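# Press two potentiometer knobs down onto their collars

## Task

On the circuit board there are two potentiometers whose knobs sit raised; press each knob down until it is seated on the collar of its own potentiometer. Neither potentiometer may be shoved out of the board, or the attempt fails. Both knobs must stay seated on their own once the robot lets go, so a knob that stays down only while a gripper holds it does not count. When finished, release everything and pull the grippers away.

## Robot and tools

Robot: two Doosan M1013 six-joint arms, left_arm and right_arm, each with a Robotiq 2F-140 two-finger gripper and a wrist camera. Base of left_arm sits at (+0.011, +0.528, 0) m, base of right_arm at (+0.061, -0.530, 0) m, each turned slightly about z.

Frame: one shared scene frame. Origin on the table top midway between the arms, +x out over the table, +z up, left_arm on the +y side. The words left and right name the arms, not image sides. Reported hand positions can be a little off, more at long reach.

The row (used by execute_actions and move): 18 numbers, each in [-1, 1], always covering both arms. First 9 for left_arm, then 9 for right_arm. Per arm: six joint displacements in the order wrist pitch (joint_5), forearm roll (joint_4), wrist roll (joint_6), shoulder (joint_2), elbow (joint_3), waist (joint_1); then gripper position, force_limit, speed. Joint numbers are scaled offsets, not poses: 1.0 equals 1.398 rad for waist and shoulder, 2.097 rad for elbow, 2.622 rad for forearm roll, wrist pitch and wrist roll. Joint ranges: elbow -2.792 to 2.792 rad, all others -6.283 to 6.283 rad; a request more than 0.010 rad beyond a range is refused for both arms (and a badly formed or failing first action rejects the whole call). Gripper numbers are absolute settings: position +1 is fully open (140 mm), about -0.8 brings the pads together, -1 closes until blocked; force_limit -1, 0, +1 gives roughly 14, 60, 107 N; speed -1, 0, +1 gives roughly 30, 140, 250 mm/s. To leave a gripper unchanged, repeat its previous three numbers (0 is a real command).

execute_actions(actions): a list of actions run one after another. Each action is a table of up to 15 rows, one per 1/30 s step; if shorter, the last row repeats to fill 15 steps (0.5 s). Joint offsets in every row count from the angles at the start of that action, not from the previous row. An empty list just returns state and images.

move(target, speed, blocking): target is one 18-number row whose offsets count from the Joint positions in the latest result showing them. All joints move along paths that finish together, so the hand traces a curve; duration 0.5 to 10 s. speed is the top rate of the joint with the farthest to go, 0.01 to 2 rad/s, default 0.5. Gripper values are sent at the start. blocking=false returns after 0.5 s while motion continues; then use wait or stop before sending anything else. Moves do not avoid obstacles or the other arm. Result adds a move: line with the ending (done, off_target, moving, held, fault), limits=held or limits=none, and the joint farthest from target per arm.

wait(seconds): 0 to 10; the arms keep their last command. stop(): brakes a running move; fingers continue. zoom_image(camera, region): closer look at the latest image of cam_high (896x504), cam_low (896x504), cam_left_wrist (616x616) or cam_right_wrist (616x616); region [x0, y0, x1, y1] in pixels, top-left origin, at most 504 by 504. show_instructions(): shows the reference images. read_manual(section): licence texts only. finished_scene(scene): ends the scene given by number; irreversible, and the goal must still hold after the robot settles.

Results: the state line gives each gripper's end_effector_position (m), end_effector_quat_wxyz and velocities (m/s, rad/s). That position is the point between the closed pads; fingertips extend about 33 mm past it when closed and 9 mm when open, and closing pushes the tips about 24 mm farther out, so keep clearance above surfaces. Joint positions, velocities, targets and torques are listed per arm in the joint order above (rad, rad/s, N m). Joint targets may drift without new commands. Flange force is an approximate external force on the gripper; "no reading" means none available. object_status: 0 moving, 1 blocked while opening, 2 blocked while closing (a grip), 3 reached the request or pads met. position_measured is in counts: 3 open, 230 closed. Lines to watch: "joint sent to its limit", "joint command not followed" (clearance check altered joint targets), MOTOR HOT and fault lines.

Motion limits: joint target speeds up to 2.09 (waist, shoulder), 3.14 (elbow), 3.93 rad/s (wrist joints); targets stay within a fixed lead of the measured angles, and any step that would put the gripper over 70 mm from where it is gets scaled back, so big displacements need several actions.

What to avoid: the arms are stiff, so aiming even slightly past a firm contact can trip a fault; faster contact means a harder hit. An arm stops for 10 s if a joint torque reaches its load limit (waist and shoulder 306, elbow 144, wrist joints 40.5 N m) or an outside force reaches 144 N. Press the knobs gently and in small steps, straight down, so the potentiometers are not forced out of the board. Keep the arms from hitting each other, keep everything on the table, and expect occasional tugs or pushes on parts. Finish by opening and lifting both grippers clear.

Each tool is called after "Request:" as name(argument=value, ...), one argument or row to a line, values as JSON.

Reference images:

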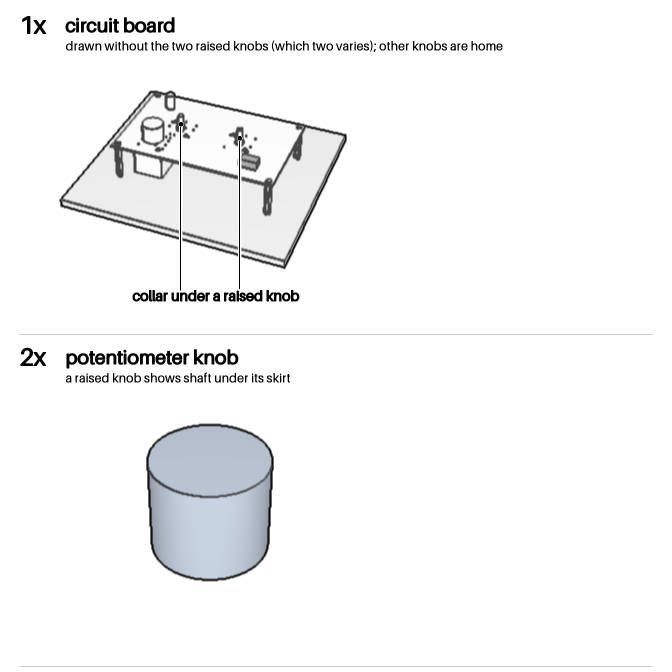

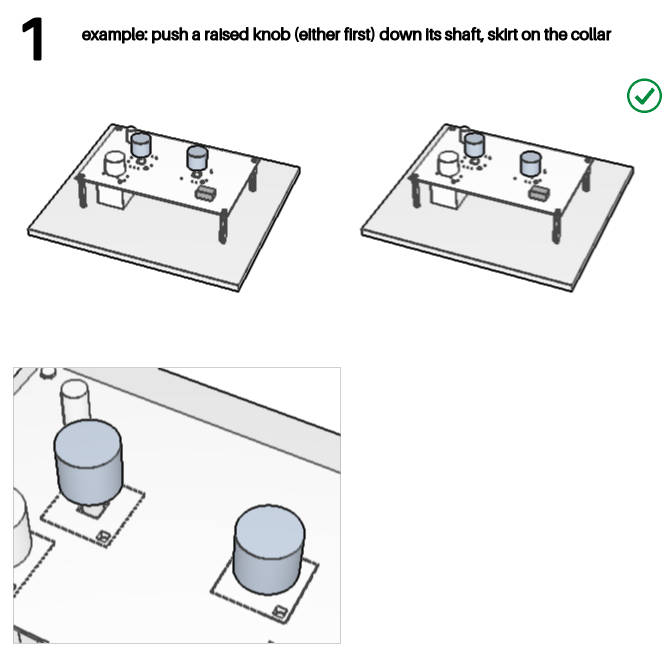

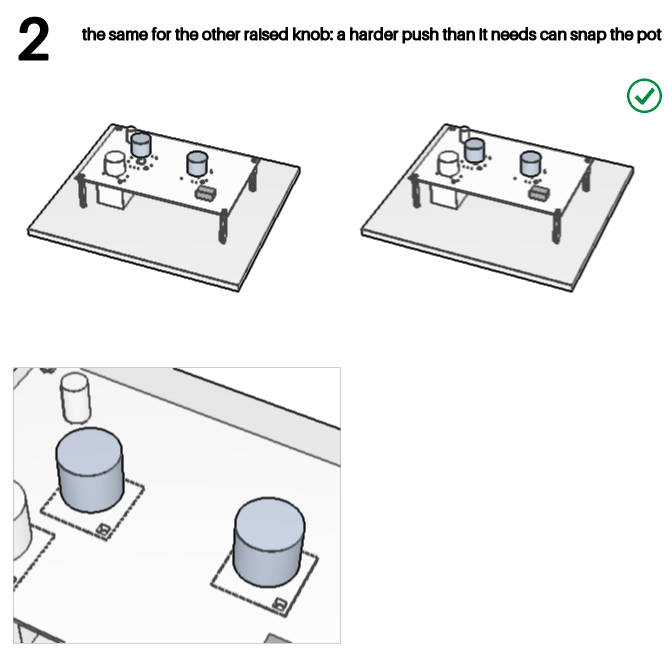

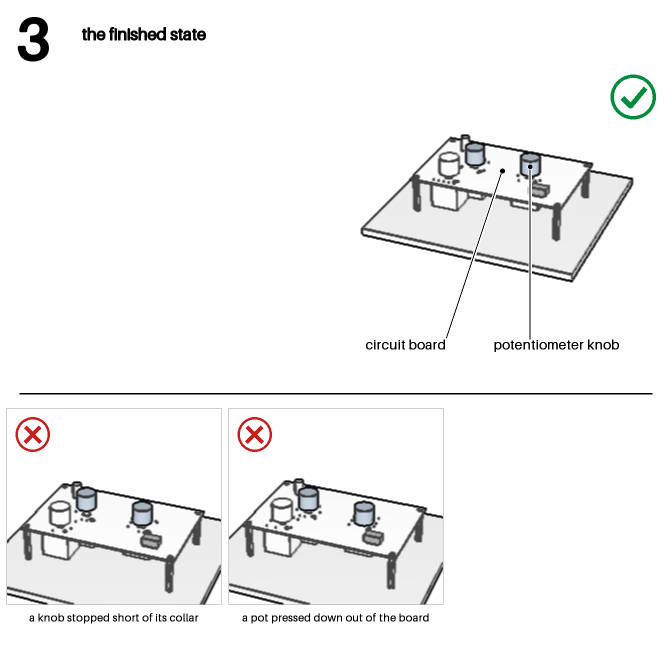

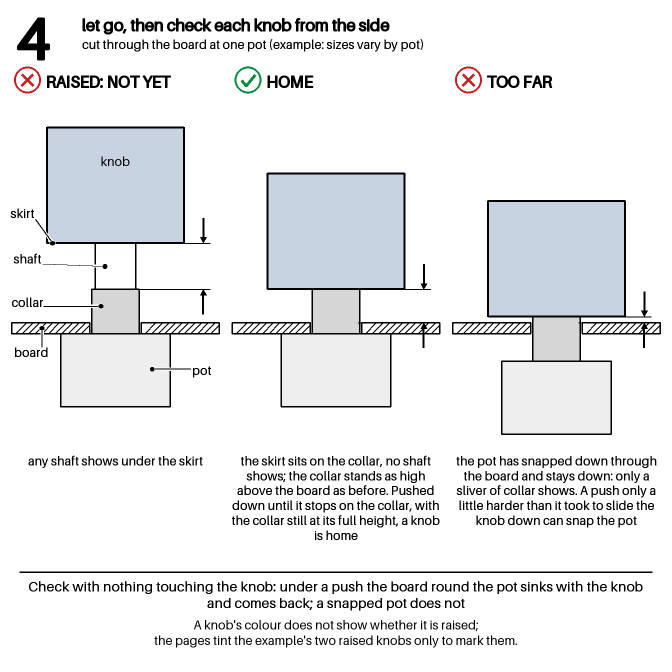

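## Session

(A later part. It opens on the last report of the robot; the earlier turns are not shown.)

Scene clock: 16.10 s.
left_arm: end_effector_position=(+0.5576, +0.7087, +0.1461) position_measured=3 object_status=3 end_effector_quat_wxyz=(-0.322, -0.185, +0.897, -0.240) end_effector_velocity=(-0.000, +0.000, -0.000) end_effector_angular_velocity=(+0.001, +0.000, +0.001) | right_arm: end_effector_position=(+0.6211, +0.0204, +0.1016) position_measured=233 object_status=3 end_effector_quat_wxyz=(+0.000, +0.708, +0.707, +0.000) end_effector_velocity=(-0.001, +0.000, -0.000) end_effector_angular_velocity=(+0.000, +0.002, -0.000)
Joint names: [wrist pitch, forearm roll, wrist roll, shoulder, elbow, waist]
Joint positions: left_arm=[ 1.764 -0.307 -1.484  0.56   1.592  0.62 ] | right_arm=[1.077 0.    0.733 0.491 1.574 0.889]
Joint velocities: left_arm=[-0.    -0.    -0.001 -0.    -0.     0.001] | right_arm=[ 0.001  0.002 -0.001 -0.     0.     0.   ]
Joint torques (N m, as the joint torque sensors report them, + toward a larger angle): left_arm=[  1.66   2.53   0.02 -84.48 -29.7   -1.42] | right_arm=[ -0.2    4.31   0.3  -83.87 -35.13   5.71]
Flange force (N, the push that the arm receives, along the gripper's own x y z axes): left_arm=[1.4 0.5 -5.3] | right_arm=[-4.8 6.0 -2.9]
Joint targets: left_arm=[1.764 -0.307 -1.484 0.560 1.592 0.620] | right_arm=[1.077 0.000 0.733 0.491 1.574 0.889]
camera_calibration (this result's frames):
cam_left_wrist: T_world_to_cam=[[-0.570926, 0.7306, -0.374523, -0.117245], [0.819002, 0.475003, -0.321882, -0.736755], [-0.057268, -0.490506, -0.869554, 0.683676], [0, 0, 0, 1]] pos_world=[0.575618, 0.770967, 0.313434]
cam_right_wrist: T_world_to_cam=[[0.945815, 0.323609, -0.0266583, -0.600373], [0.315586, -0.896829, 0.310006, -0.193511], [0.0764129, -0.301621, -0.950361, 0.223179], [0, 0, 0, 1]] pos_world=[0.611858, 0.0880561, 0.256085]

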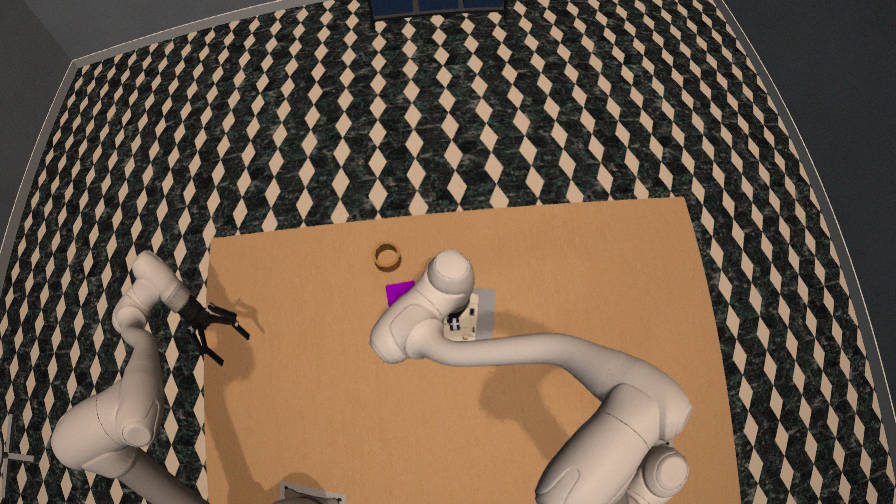

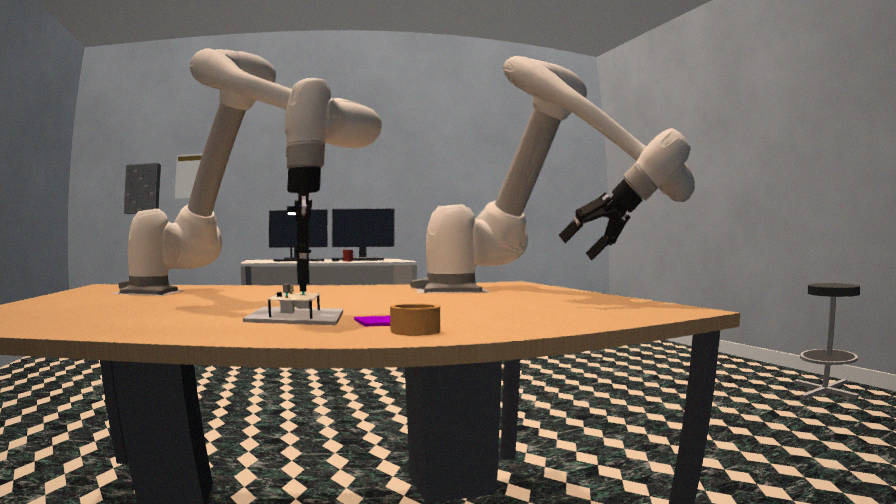

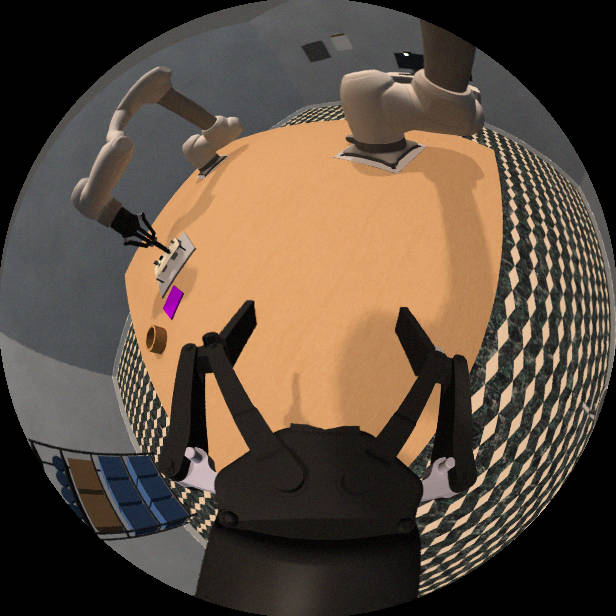

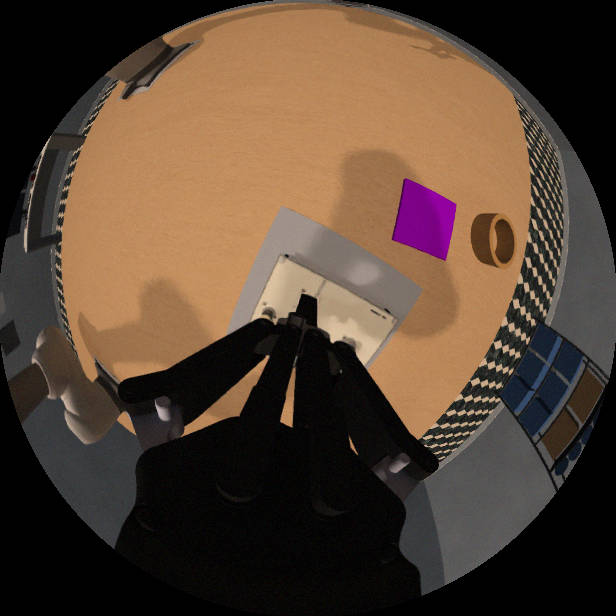

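Request:
execute_actions(
  actions=[
    [[0,0,0,0,0,0,1,0,0, -0.000301,0,0,0.000264,0.000201,0,-1,0,0.5]],
  ],
)

Request:
zoom_image(
  camera="cam_low",
  region=[270, 260, 326, 308],
)

Scene clock: 16.73 s.
left_arm: end_effector_position=(+0.5576, +0.7087, +0.1461) position_measured=3 object_status=3 end_effector_quat_wxyz=(-0.322, -0.185, +0.897, -0.240) end_effector_velocity=(-0.000, -0.000, -0.000) end_effector_angular_velocity=(-0.001, +0.001, -0.001) | right_arm: end_effector_position=(+0.6211, +0.0204, +0.1011) position_measured=233 object_status=3 end_effector_quat_wxyz=(+0.000, +0.708, +0.707, +0.000) end_effector_velocity=(-0.000, -0.000, -0.000) end_effector_angular_velocity=(-0.001, +0.000, -0.001)
Joint names: [wrist pitch, forearm roll, wrist roll, shoulder, elbow, waist]
Joint positions: left_arm=[ 1.764 -0.307 -1.484  0.56   1.592  0.62 ] | right_arm=[1.076 0.    0.733 0.492 1.574 0.889]
Joint velocities: left_arm=[ 0.001  0.     0.     0.001 -0.    -0.001] | right_arm=[ 0.001 -0.001  0.001 -0.     0.     0.   ]
Joint torques (N m, as the joint torque sensors report them, + toward a larger angle): left_arm=[  1.81   2.32   0.03 -85.4  -29.67  -1.24] | right_arm=[ -0.49   4.02  -0.03 -83.99 -33.36   2.42]
Flange force (N, the push that the arm receives, along the gripper's own x y z axes): left_arm=[-0.5 0.4 -5.1] | right_arm=[1.7 6.1 -4.5]
Joint targets: left_arm=[1.764 -0.307 -1.484 0.560 1.592 0.620] | right_arm=[1.076 0.000 0.733 0.492 1.574 0.889]
camera_calibration (this result's frames):
cam_left_wrist: T_world_to_cam=[[-0.570926, 0.7306, -0.374522, -0.117245], [0.819002, 0.475003, -0.321882, -0.736755], [-0.0572678, -0.490505, -0.869554, 0.683675], [0, 0, 0, 1]] pos_world=[0.575618, 0.770967, 0.313434]
cam_right_wrist: T_world_to_cam=[[0.945815, 0.323609, -0.0266509, -0.600382], [0.315584, -0.89683, 0.310003, -0.193359], [0.0764186, -0.301616, -0.950362, 0.222708], [0, 0, 0, 1]] pos_world=[0.611853, 0.0880516, 0.255595]

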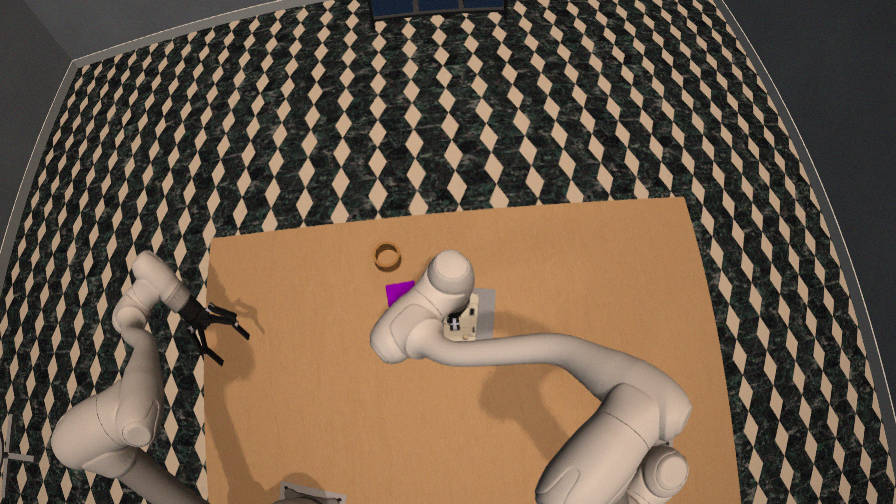

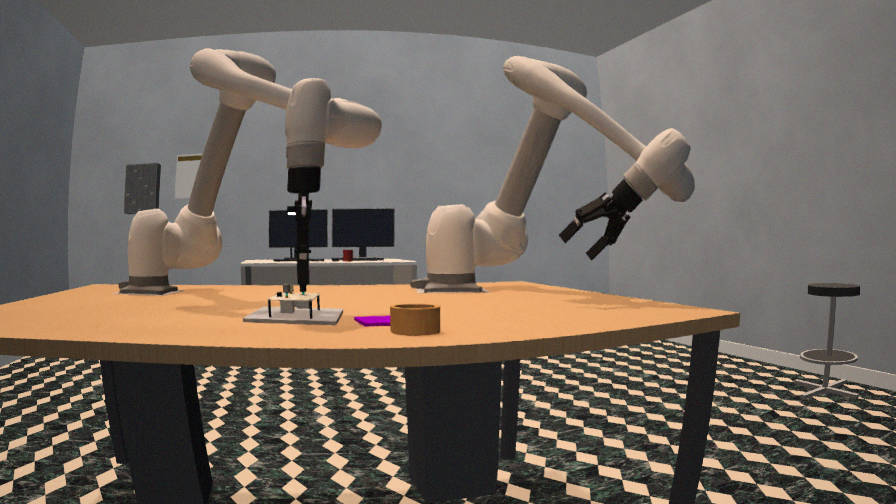

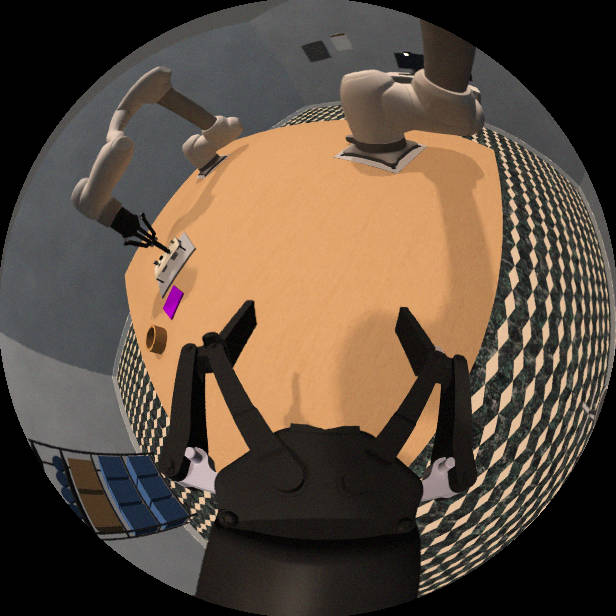

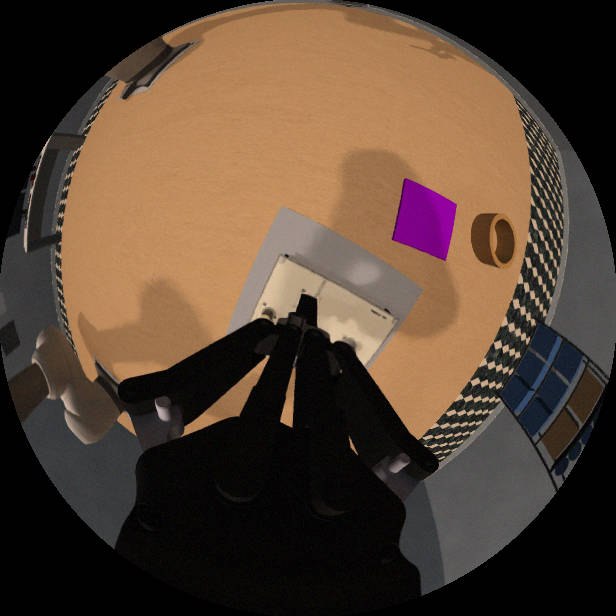

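Region (270, 260, 326, 308) of cam_low's 896x504 image, scaled by 9.000, with more detail than that image has; it fills the top 432 rows of this view, and the rest is white.

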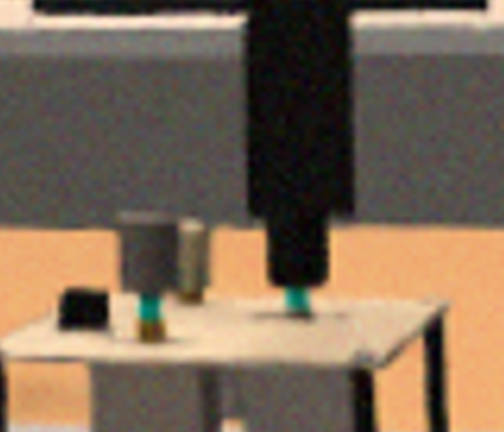

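Request:
execute_actions(
  actions=[
    [[0,0,0,0,0,0,1,0,0, -0.000301,0,0,0.000264,0.000201,0,-1,0,0.5]],
  ],
)

Request:
zoom_image(
  camera="cam_low",
  region=[270, 260, 326, 308],
)

Scene clock: 17.40 s.
left_arm: end_effector_position=(+0.5576, +0.7087, +0.1461) position_measured=3 object_status=3 end_effector_quat_wxyz=(-0.322, -0.185, +0.897, -0.240) end_effector_velocity=(-0.000, +0.000, -0.000) end_effector_angular_velocity=(-0.000, +0.001, +0.000) | right_arm: end_effector_position=(+0.6211, +0.0204, +0.1006) position_measured=233 object_status=3 end_effector_quat_wxyz=(+0.000, +0.708, +0.707, +0.000) end_effector_velocity=(+0.000, -0.000, +0.000) end_effector_angular_velocity=(-0.001, -0.000, -0.001)
Joint names: [wrist pitch, forearm roll, wrist roll, shoulder, elbow, waist]
Joint positions: left_arm=[ 1.764 -0.307 -1.484  0.56   1.592  0.62 ] | right_arm=[1.075 0.    0.733 0.492 1.574 0.889]
Joint velocities: left_arm=[-0.     0.    -0.     0.001  0.     0.   ] | right_arm=[ 0.001 -0.001  0.002  0.    -0.    -0.   ]
Joint torques (N m, as the joint torque sensors report them, + toward a larger angle): left_arm=[  1.66   2.43  -0.13 -84.11 -29.61  -0.27] | right_arm=[ -0.36   3.98  -0.12 -83.   -33.03   2.28]
Flange force (N, the push that the arm receives, along the gripper's own x y z axes): left_arm=[1.6 -0.6 -4.9] | right_arm=[1.5 5.4 -5.4]
Joint targets: left_arm=[1.764 -0.307 -1.484 0.560 1.592 0.620] | right_arm=[1.075 0.000 0.733 0.492 1.575 0.889]
camera_calibration (this result's frames):
cam_left_wrist: T_world_to_cam=[[-0.570926, 0.7306, -0.374522, -0.117245], [0.819002, 0.475003, -0.321882, -0.736755], [-0.0572679, -0.490505, -0.869554, 0.683675], [0, 0, 0, 1]] pos_world=[0.575618, 0.770967, 0.313434]
cam_right_wrist: T_world_to_cam=[[0.945816, 0.32361, -0.0266437, -0.600391], [0.315583, -0.896832, 0.31, -0.193208], [0.0764241, -0.301611, -0.950363, 0.222238], [0, 0, 0, 1]] pos_world=[0.611848, 0.0880469, 0.255104]

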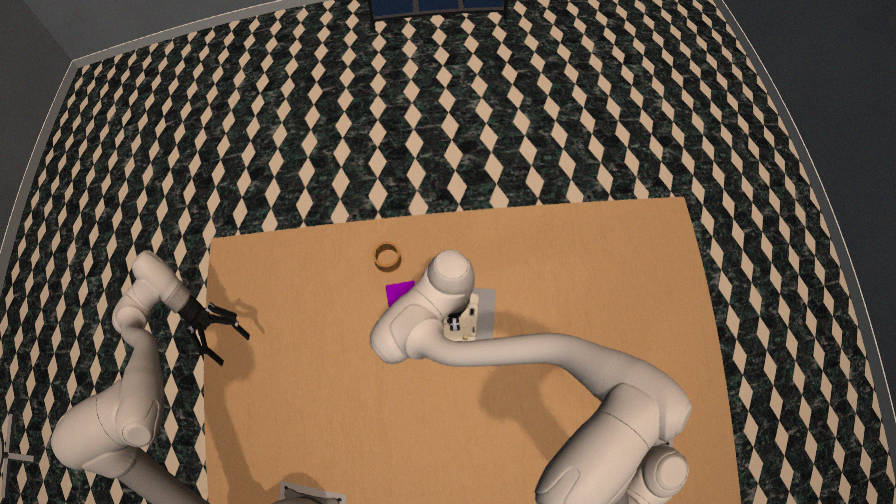

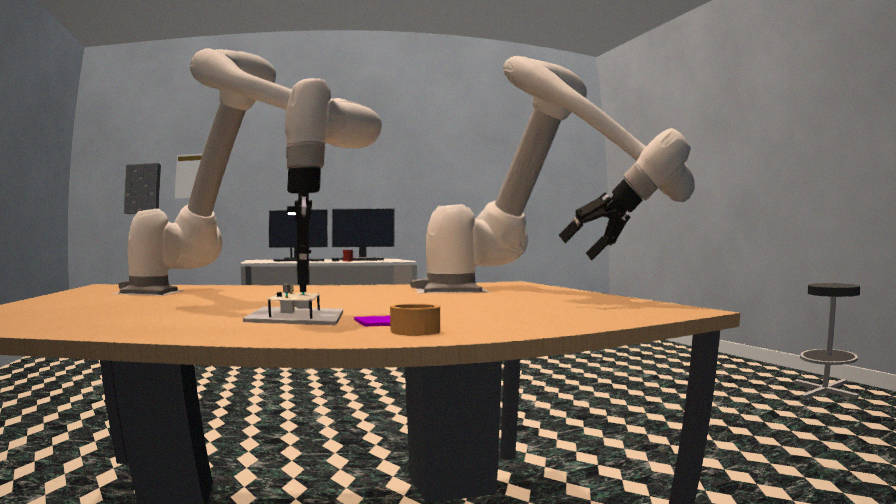

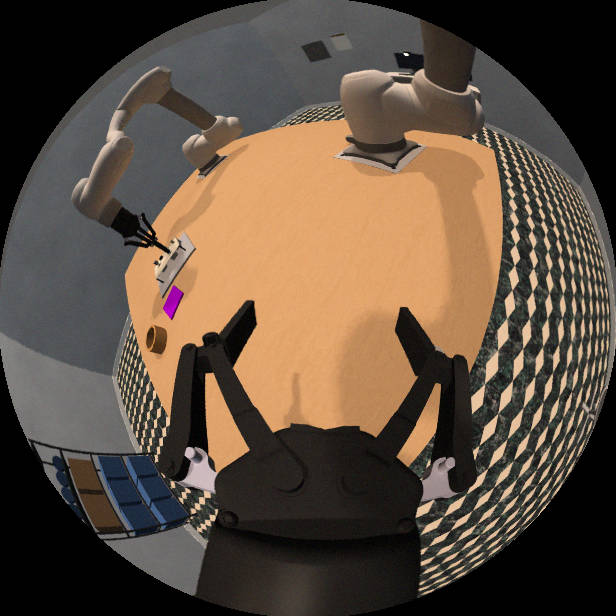

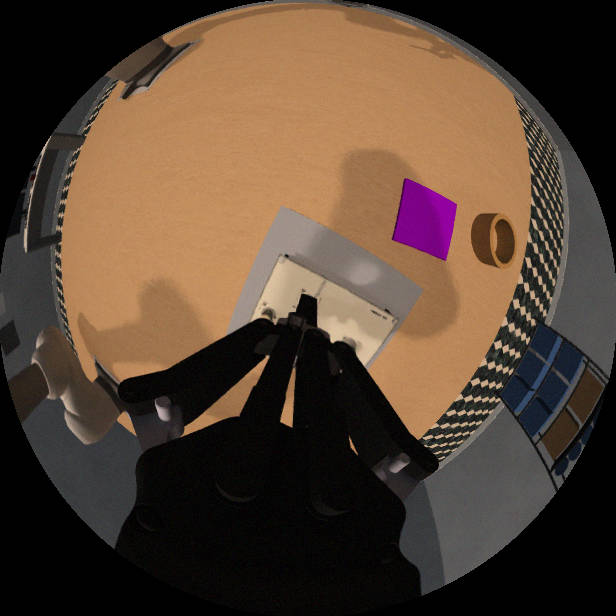

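Region (270, 260, 326, 308) of cam_low's 896x504 image, scaled by 9.000, with more detail than that image has; it fills the top 432 rows of this view, and the rest is white.

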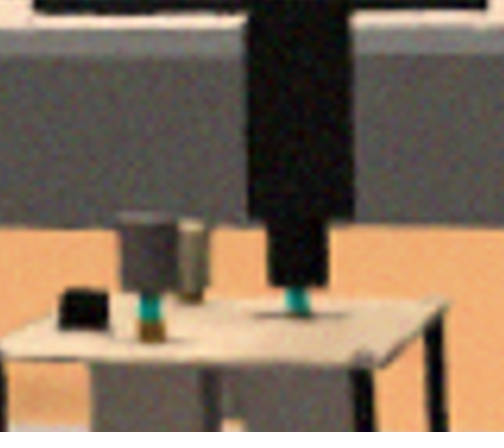

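Request:
execute_actions(
  actions=[
    [[0,0,0,0,0,0,1,0,0, -0.000301,0,0,0.000264,0.000201,0,-1,0,0.5]],
  ],
)

Request:
zoom_image(
  camera="cam_low",
  region=[270, 260, 326, 308],
)

Scene clock: 18.27 s.
left_arm: end_effector_position=(+0.5576, +0.7087, +0.1461) position_measured=3 object_status=3 end_effector_quat_wxyz=(-0.322, -0.185, +0.897, -0.240) end_effector_velocity=(-0.001, -0.001, -0.000) end_effector_angular_velocity=(-0.001, +0.002, -0.001) | right_arm: end_effector_position=(+0.6211, +0.0204, +0.1002) position_measured=233 object_status=3 end_effector_quat_wxyz=(+0.000, +0.708, +0.707, +0.000) end_effector_velocity=(+0.000, -0.000, +0.000) end_effector_angular_velocity=(-0.000, -0.000, +0.001)
Joint names: [wrist pitch, forearm roll, wrist roll, shoulder, elbow, waist]
Joint positions: left_arm=[ 1.764 -0.307 -1.484  0.56   1.592  0.62 ] | right_arm=[1.074 0.    0.733 0.492 1.575 0.889]
Joint velocities: left_arm=[ 0.     0.    -0.    -0.     0.002 -0.001] | right_arm=[ 0.    -0.001 -0.    -0.    -0.    -0.   ]
Joint torques (N m, as the joint torque sensors report them, + toward a larger angle): left_arm=[  1.77   2.41  -0.08 -84.07 -29.58  -0.6 ] | right_arm=[ -0.37   4.28   0.24 -81.5  -31.86   1.06]
Flange force (N, the push that the arm receives, along the gripper's own x y z axes): left_arm=[1.7 -0.5 -4.8] | right_arm=[2.6 5.0 -7.6]
Joint targets: left_arm=[1.764 -0.307 -1.484 0.560 1.592 0.620] | right_arm=[1.074 0.000 0.733 0.492 1.575 0.889]
camera_calibration (this result's frames):
cam_left_wrist: T_world_to_cam=[[-0.570926, 0.7306, -0.374522, -0.117245], [0.819002, 0.475003, -0.321882, -0.736755], [-0.057268, -0.490505, -0.869554, 0.683675], [0, 0, 0, 1]] pos_world=[0.575618, 0.770967, 0.313434]
cam_right_wrist: T_world_to_cam=[[0.945816, 0.323609, -0.0266368, -0.600399], [0.315581, -0.896834, 0.309998, -0.193056], [0.0764294, -0.301607, -0.950364, 0.221767], [0, 0, 0, 1]] pos_world=[0.611842, 0.0880418, 0.254613]

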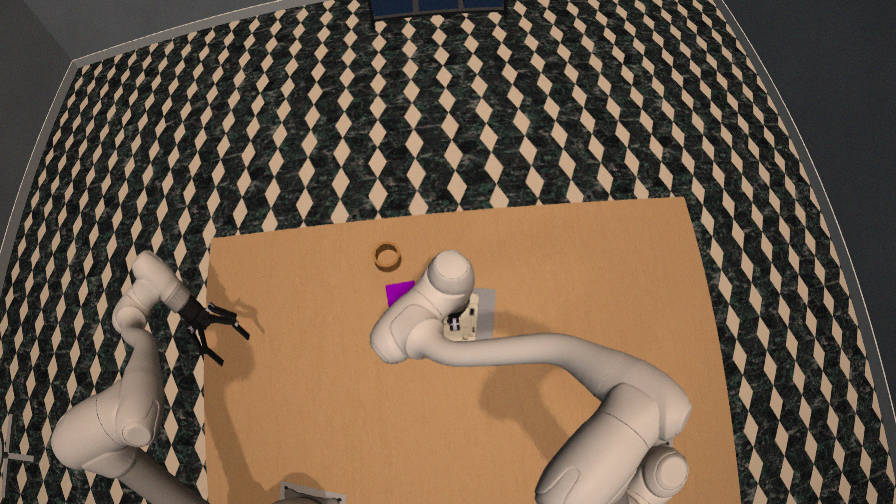

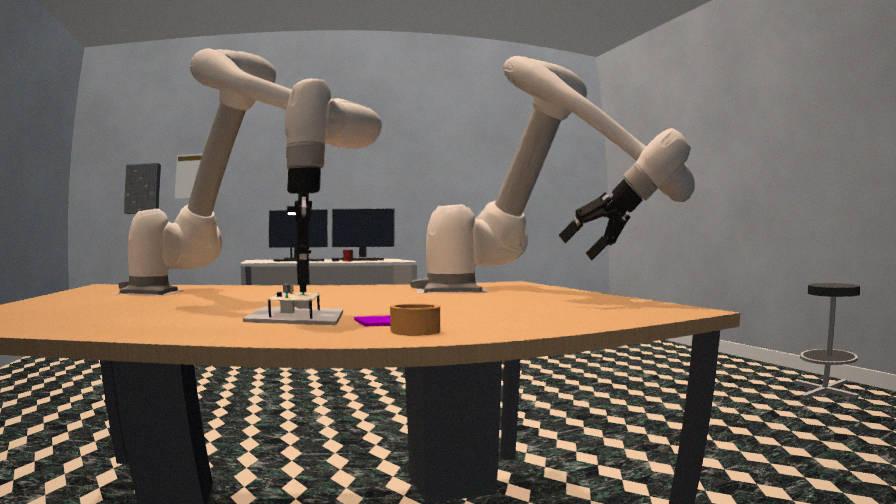

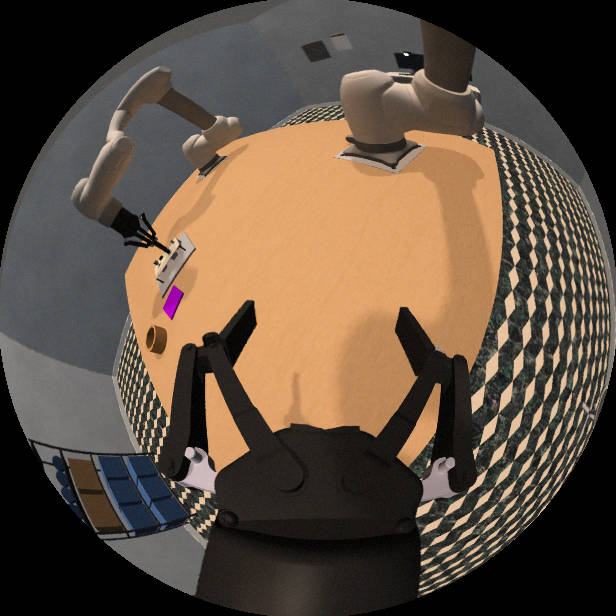

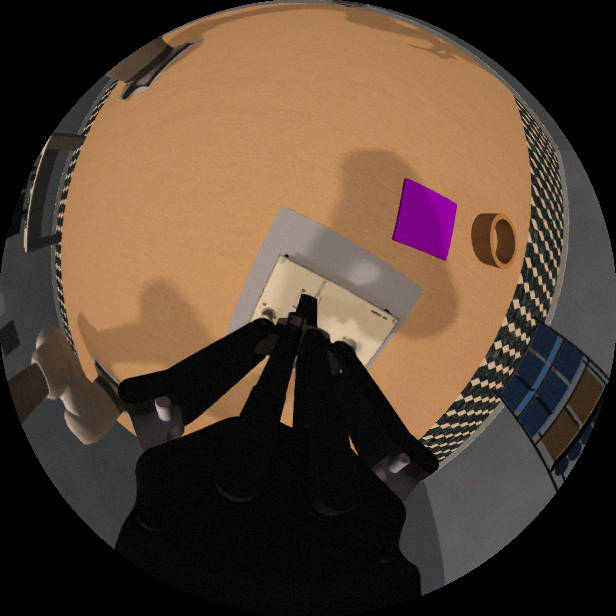

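Region (270, 260, 326, 308) of cam_low's 896x504 image, scaled by 9.000, with more detail than that image has; it fills the top 432 rows of this view, and the rest is white.

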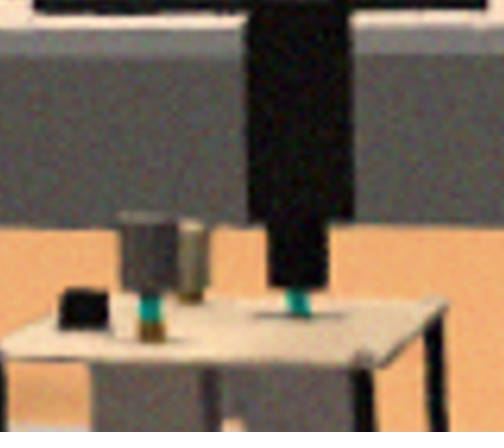

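Request:
execute_actions(
  actions=[
    [[0,0,0,0,0,0,1,0,0, -0.000301,0,0,0.000264,0.000201,0,-1,0,0.5]],
  ],
)

Request:
zoom_image(
  camera="cam_low",
  region=[270, 260, 326, 308],
)

Scene clock: 18.97 s.
left_arm: end_effector_position=(+0.5576, +0.7087, +0.1461) position_measured=3 object_status=3 end_effector_quat_wxyz=(-0.322, -0.185, +0.897, -0.240) end_effector_velocity=(-0.002, -0.000, -0.000) end_effector_angular_velocity=(-0.002, +0.004, -0.000) | right_arm: end_effector_position=(+0.6211, +0.0203, +0.0997) position_measured=233 object_status=3 end_effector_quat_wxyz=(+0.000, +0.708, +0.707, +0.000) end_effector_velocity=(-0.000, -0.000, -0.000) end_effector_angular_velocity=(-0.000, +0.001, -0.001)
Joint names: [wrist pitch, forearm roll, wrist roll, shoulder, elbow, waist]
Joint positions: left_arm=[ 1.764 -0.307 -1.484  0.56   1.592  0.62 ] | right_arm=[1.073 0.    0.733 0.493 1.575 0.889]
Joint velocities: left_arm=[ 0.002  0.    -0.    -0.     0.002  0.   ] | right_arm=[ 0.001  0.     0.    -0.     0.    -0.   ]
Joint torques (N m, as the joint torque sensors report them, + toward a larger angle): left_arm=[  1.72   2.48   0.07 -84.3  -29.77  -0.65] | right_arm=[ -0.42   4.02   0.14 -79.49 -31.55   0.4 ]
Flange force (N, the push that the arm receives, along the gripper's own x y z axes): left_arm=[1.8 0.1 -4.2] | right_arm=[1.7 2.8 -9.5]
Joint targets: left_arm=[1.764 -0.307 -1.484 0.560 1.592 0.620] | right_arm=[1.073 0.000 0.733 0.493 1.575 0.889]
camera_calibration (this result's frames):
cam_left_wrist: T_world_to_cam=[[-0.570926, 0.7306, -0.374522, -0.117245], [0.819002, 0.475003, -0.321882, -0.736755], [-0.0572679, -0.490505, -0.869554, 0.683675], [0, 0, 0, 1]] pos_world=[0.575618, 0.770967, 0.313434]
cam_right_wrist: T_world_to_cam=[[0.945816, 0.32361, -0.0266295, -0.600407], [0.315579, -0.896835, 0.309995, -0.192905], [0.0764351, -0.301602, -0.950365, 0.221296], [0, 0, 0, 1]] pos_world=[0.611836, 0.0880367, 0.254123]

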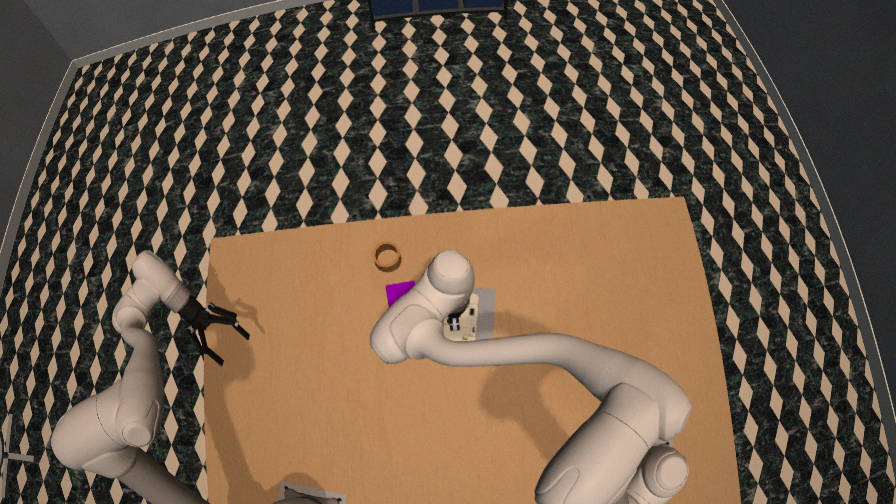

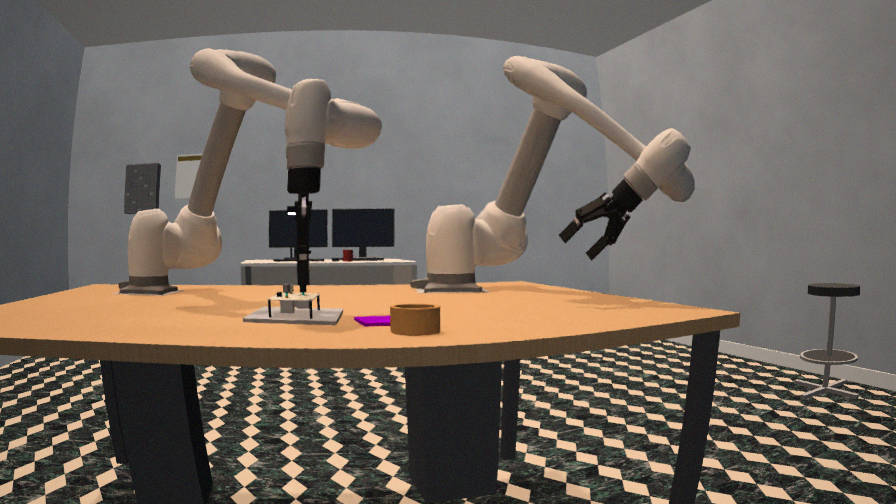

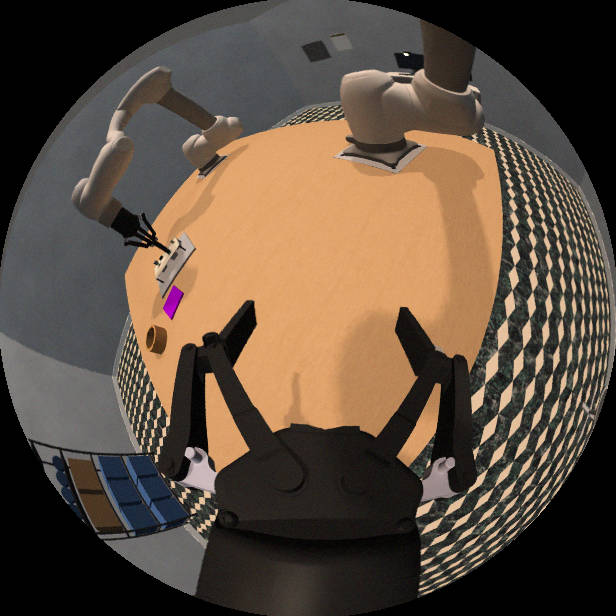

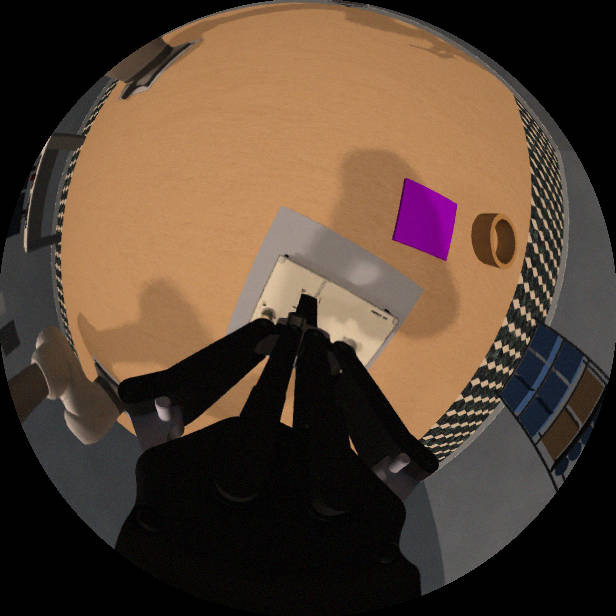

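Region (270, 260, 326, 308) of cam_low's 896x504 image, scaled by 9.000, with more detail than that image has; it fills the top 432 rows of this view, and the rest is white.

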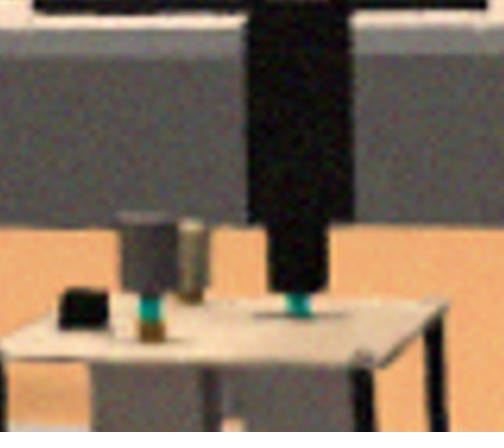

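Request:
execute_actions(
  actions=[
    [[0,0,0,0,0,0,1,0,0, -0.000301,0,0,0.000264,0.000201,0,-1,0,0.5]],
  ],
)

Request:
zoom_image(
  camera="cam_low",
  region=[270, 260, 326, 308],
)

Scene clock: 19.60 s.
left_arm: end_effector_position=(+0.5576, +0.7087, +0.1461) position_measured=3 object_status=3 end_effector_quat_wxyz=(-0.322, -0.185, +0.897, -0.240) end_effector_velocity=(+0.001, +0.000, +0.000) end_effector_angular_velocity=(+0.000, -0.002, -0.000) | right_arm: end_effector_position=(+0.6211, +0.0203, +0.0992) position_measured=233 object_status=3 end_effector_quat_wxyz=(+0.000, +0.708, +0.707, +0.000) end_effector_velocity=(-0.000, -0.000, -0.000) end_effector_angular_velocity=(+0.000, +0.000, -0.001)
Joint names: [wrist pitch, forearm roll, wrist roll, shoulder, elbow, waist]
Joint positions: left_arm=[ 1.764 -0.307 -1.484  0.56   1.592  0.62 ] | right_arm=[1.073 0.    0.733 0.493 1.576 0.889]
Joint velocities: left_arm=[-0.     0.     0.001 -0.    -0.001 -0.   ] | right_arm=[-0.     0.     0.001 -0.     0.     0.   ]
Joint torques (N m, as the joint torque sensors report them, + toward a larger angle): left_arm=[  1.73   2.31   0.14 -84.51 -29.69  -1.13] | right_arm=[ -0.77   4.06   0.1  -77.28 -29.49   1.42]
Flange force (N, the push that the arm receives, along the gripper's own x y z axes): left_arm=[1.4 0.1 -5.3] | right_arm=[2.1 4.9 -13.4]
Joint targets: left_arm=[1.764 -0.307 -1.484 0.560 1.592 0.620] | right_arm=[1.073 0.000 0.733 0.493 1.576 0.889]
camera_calibration (this result's frames):
cam_left_wrist: T_world_to_cam=[[-0.570926, 0.7306, -0.374522, -0.117245], [0.819002, 0.475003, -0.321882, -0.736755], [-0.0572678, -0.490505, -0.869554, 0.683675], [0, 0, 0, 1]] pos_world=[0.575618, 0.770967, 0.313434]
cam_right_wrist: T_world_to_cam=[[0.945816, 0.32361, -0.0266221, -0.600414], [0.315577, -0.896837, 0.309992, -0.192754], [0.0764408, -0.301597, -0.950366, 0.220825], [0, 0, 0, 1]] pos_world=[0.61183, 0.0880313, 0.253633]

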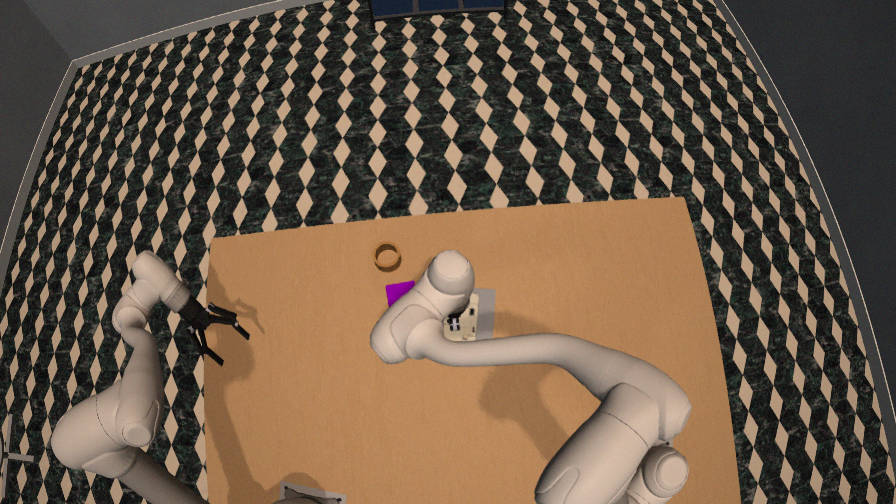

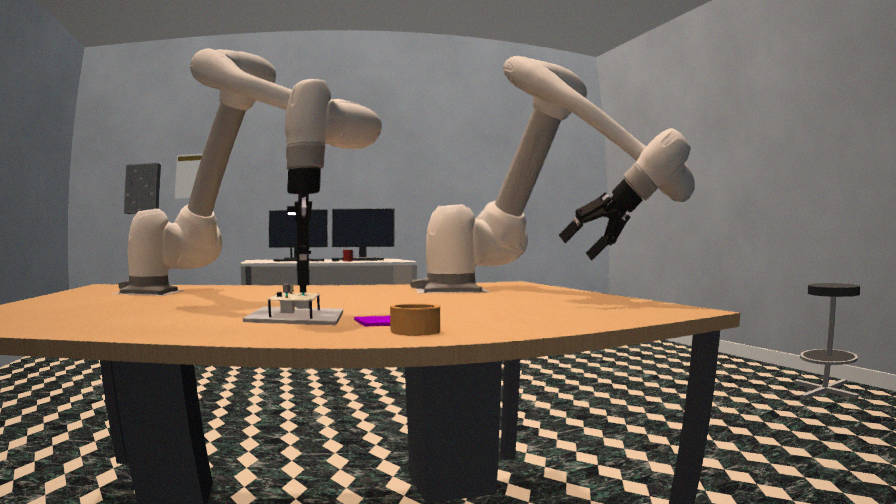

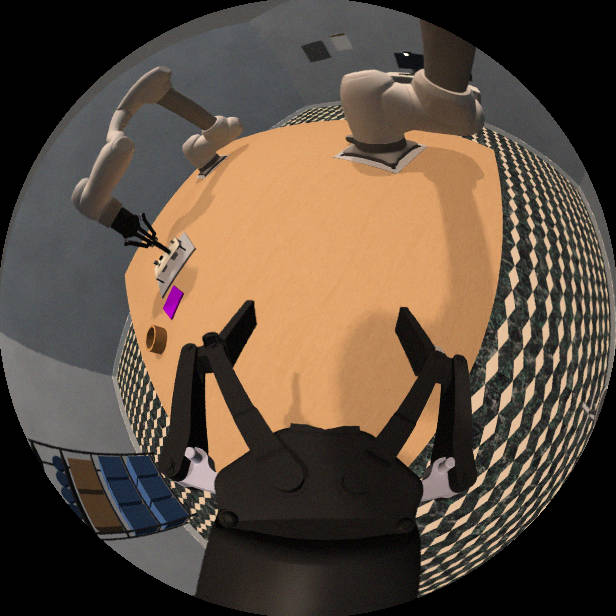

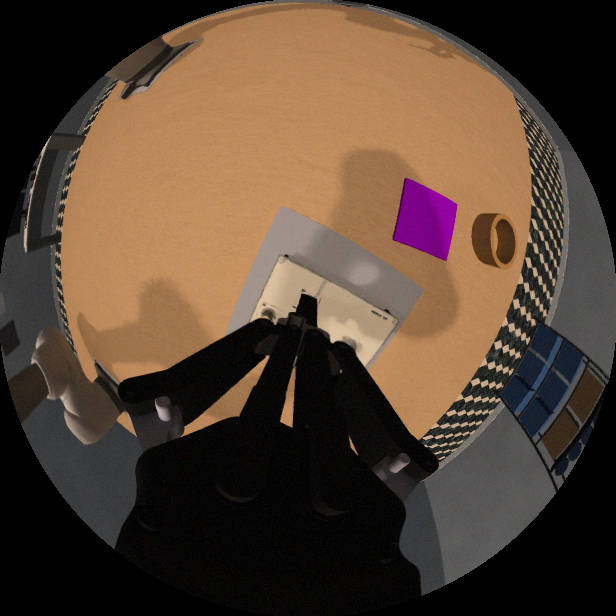

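Region (270, 260, 326, 308) of cam_low's 896x504 image, scaled by 9.000, with more detail than that image has; it fills the top 432 rows of this view, and the rest is white.

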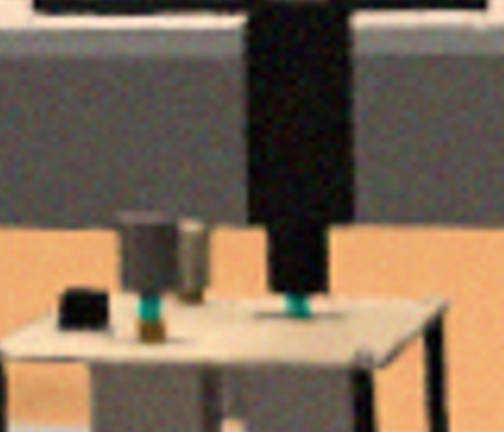

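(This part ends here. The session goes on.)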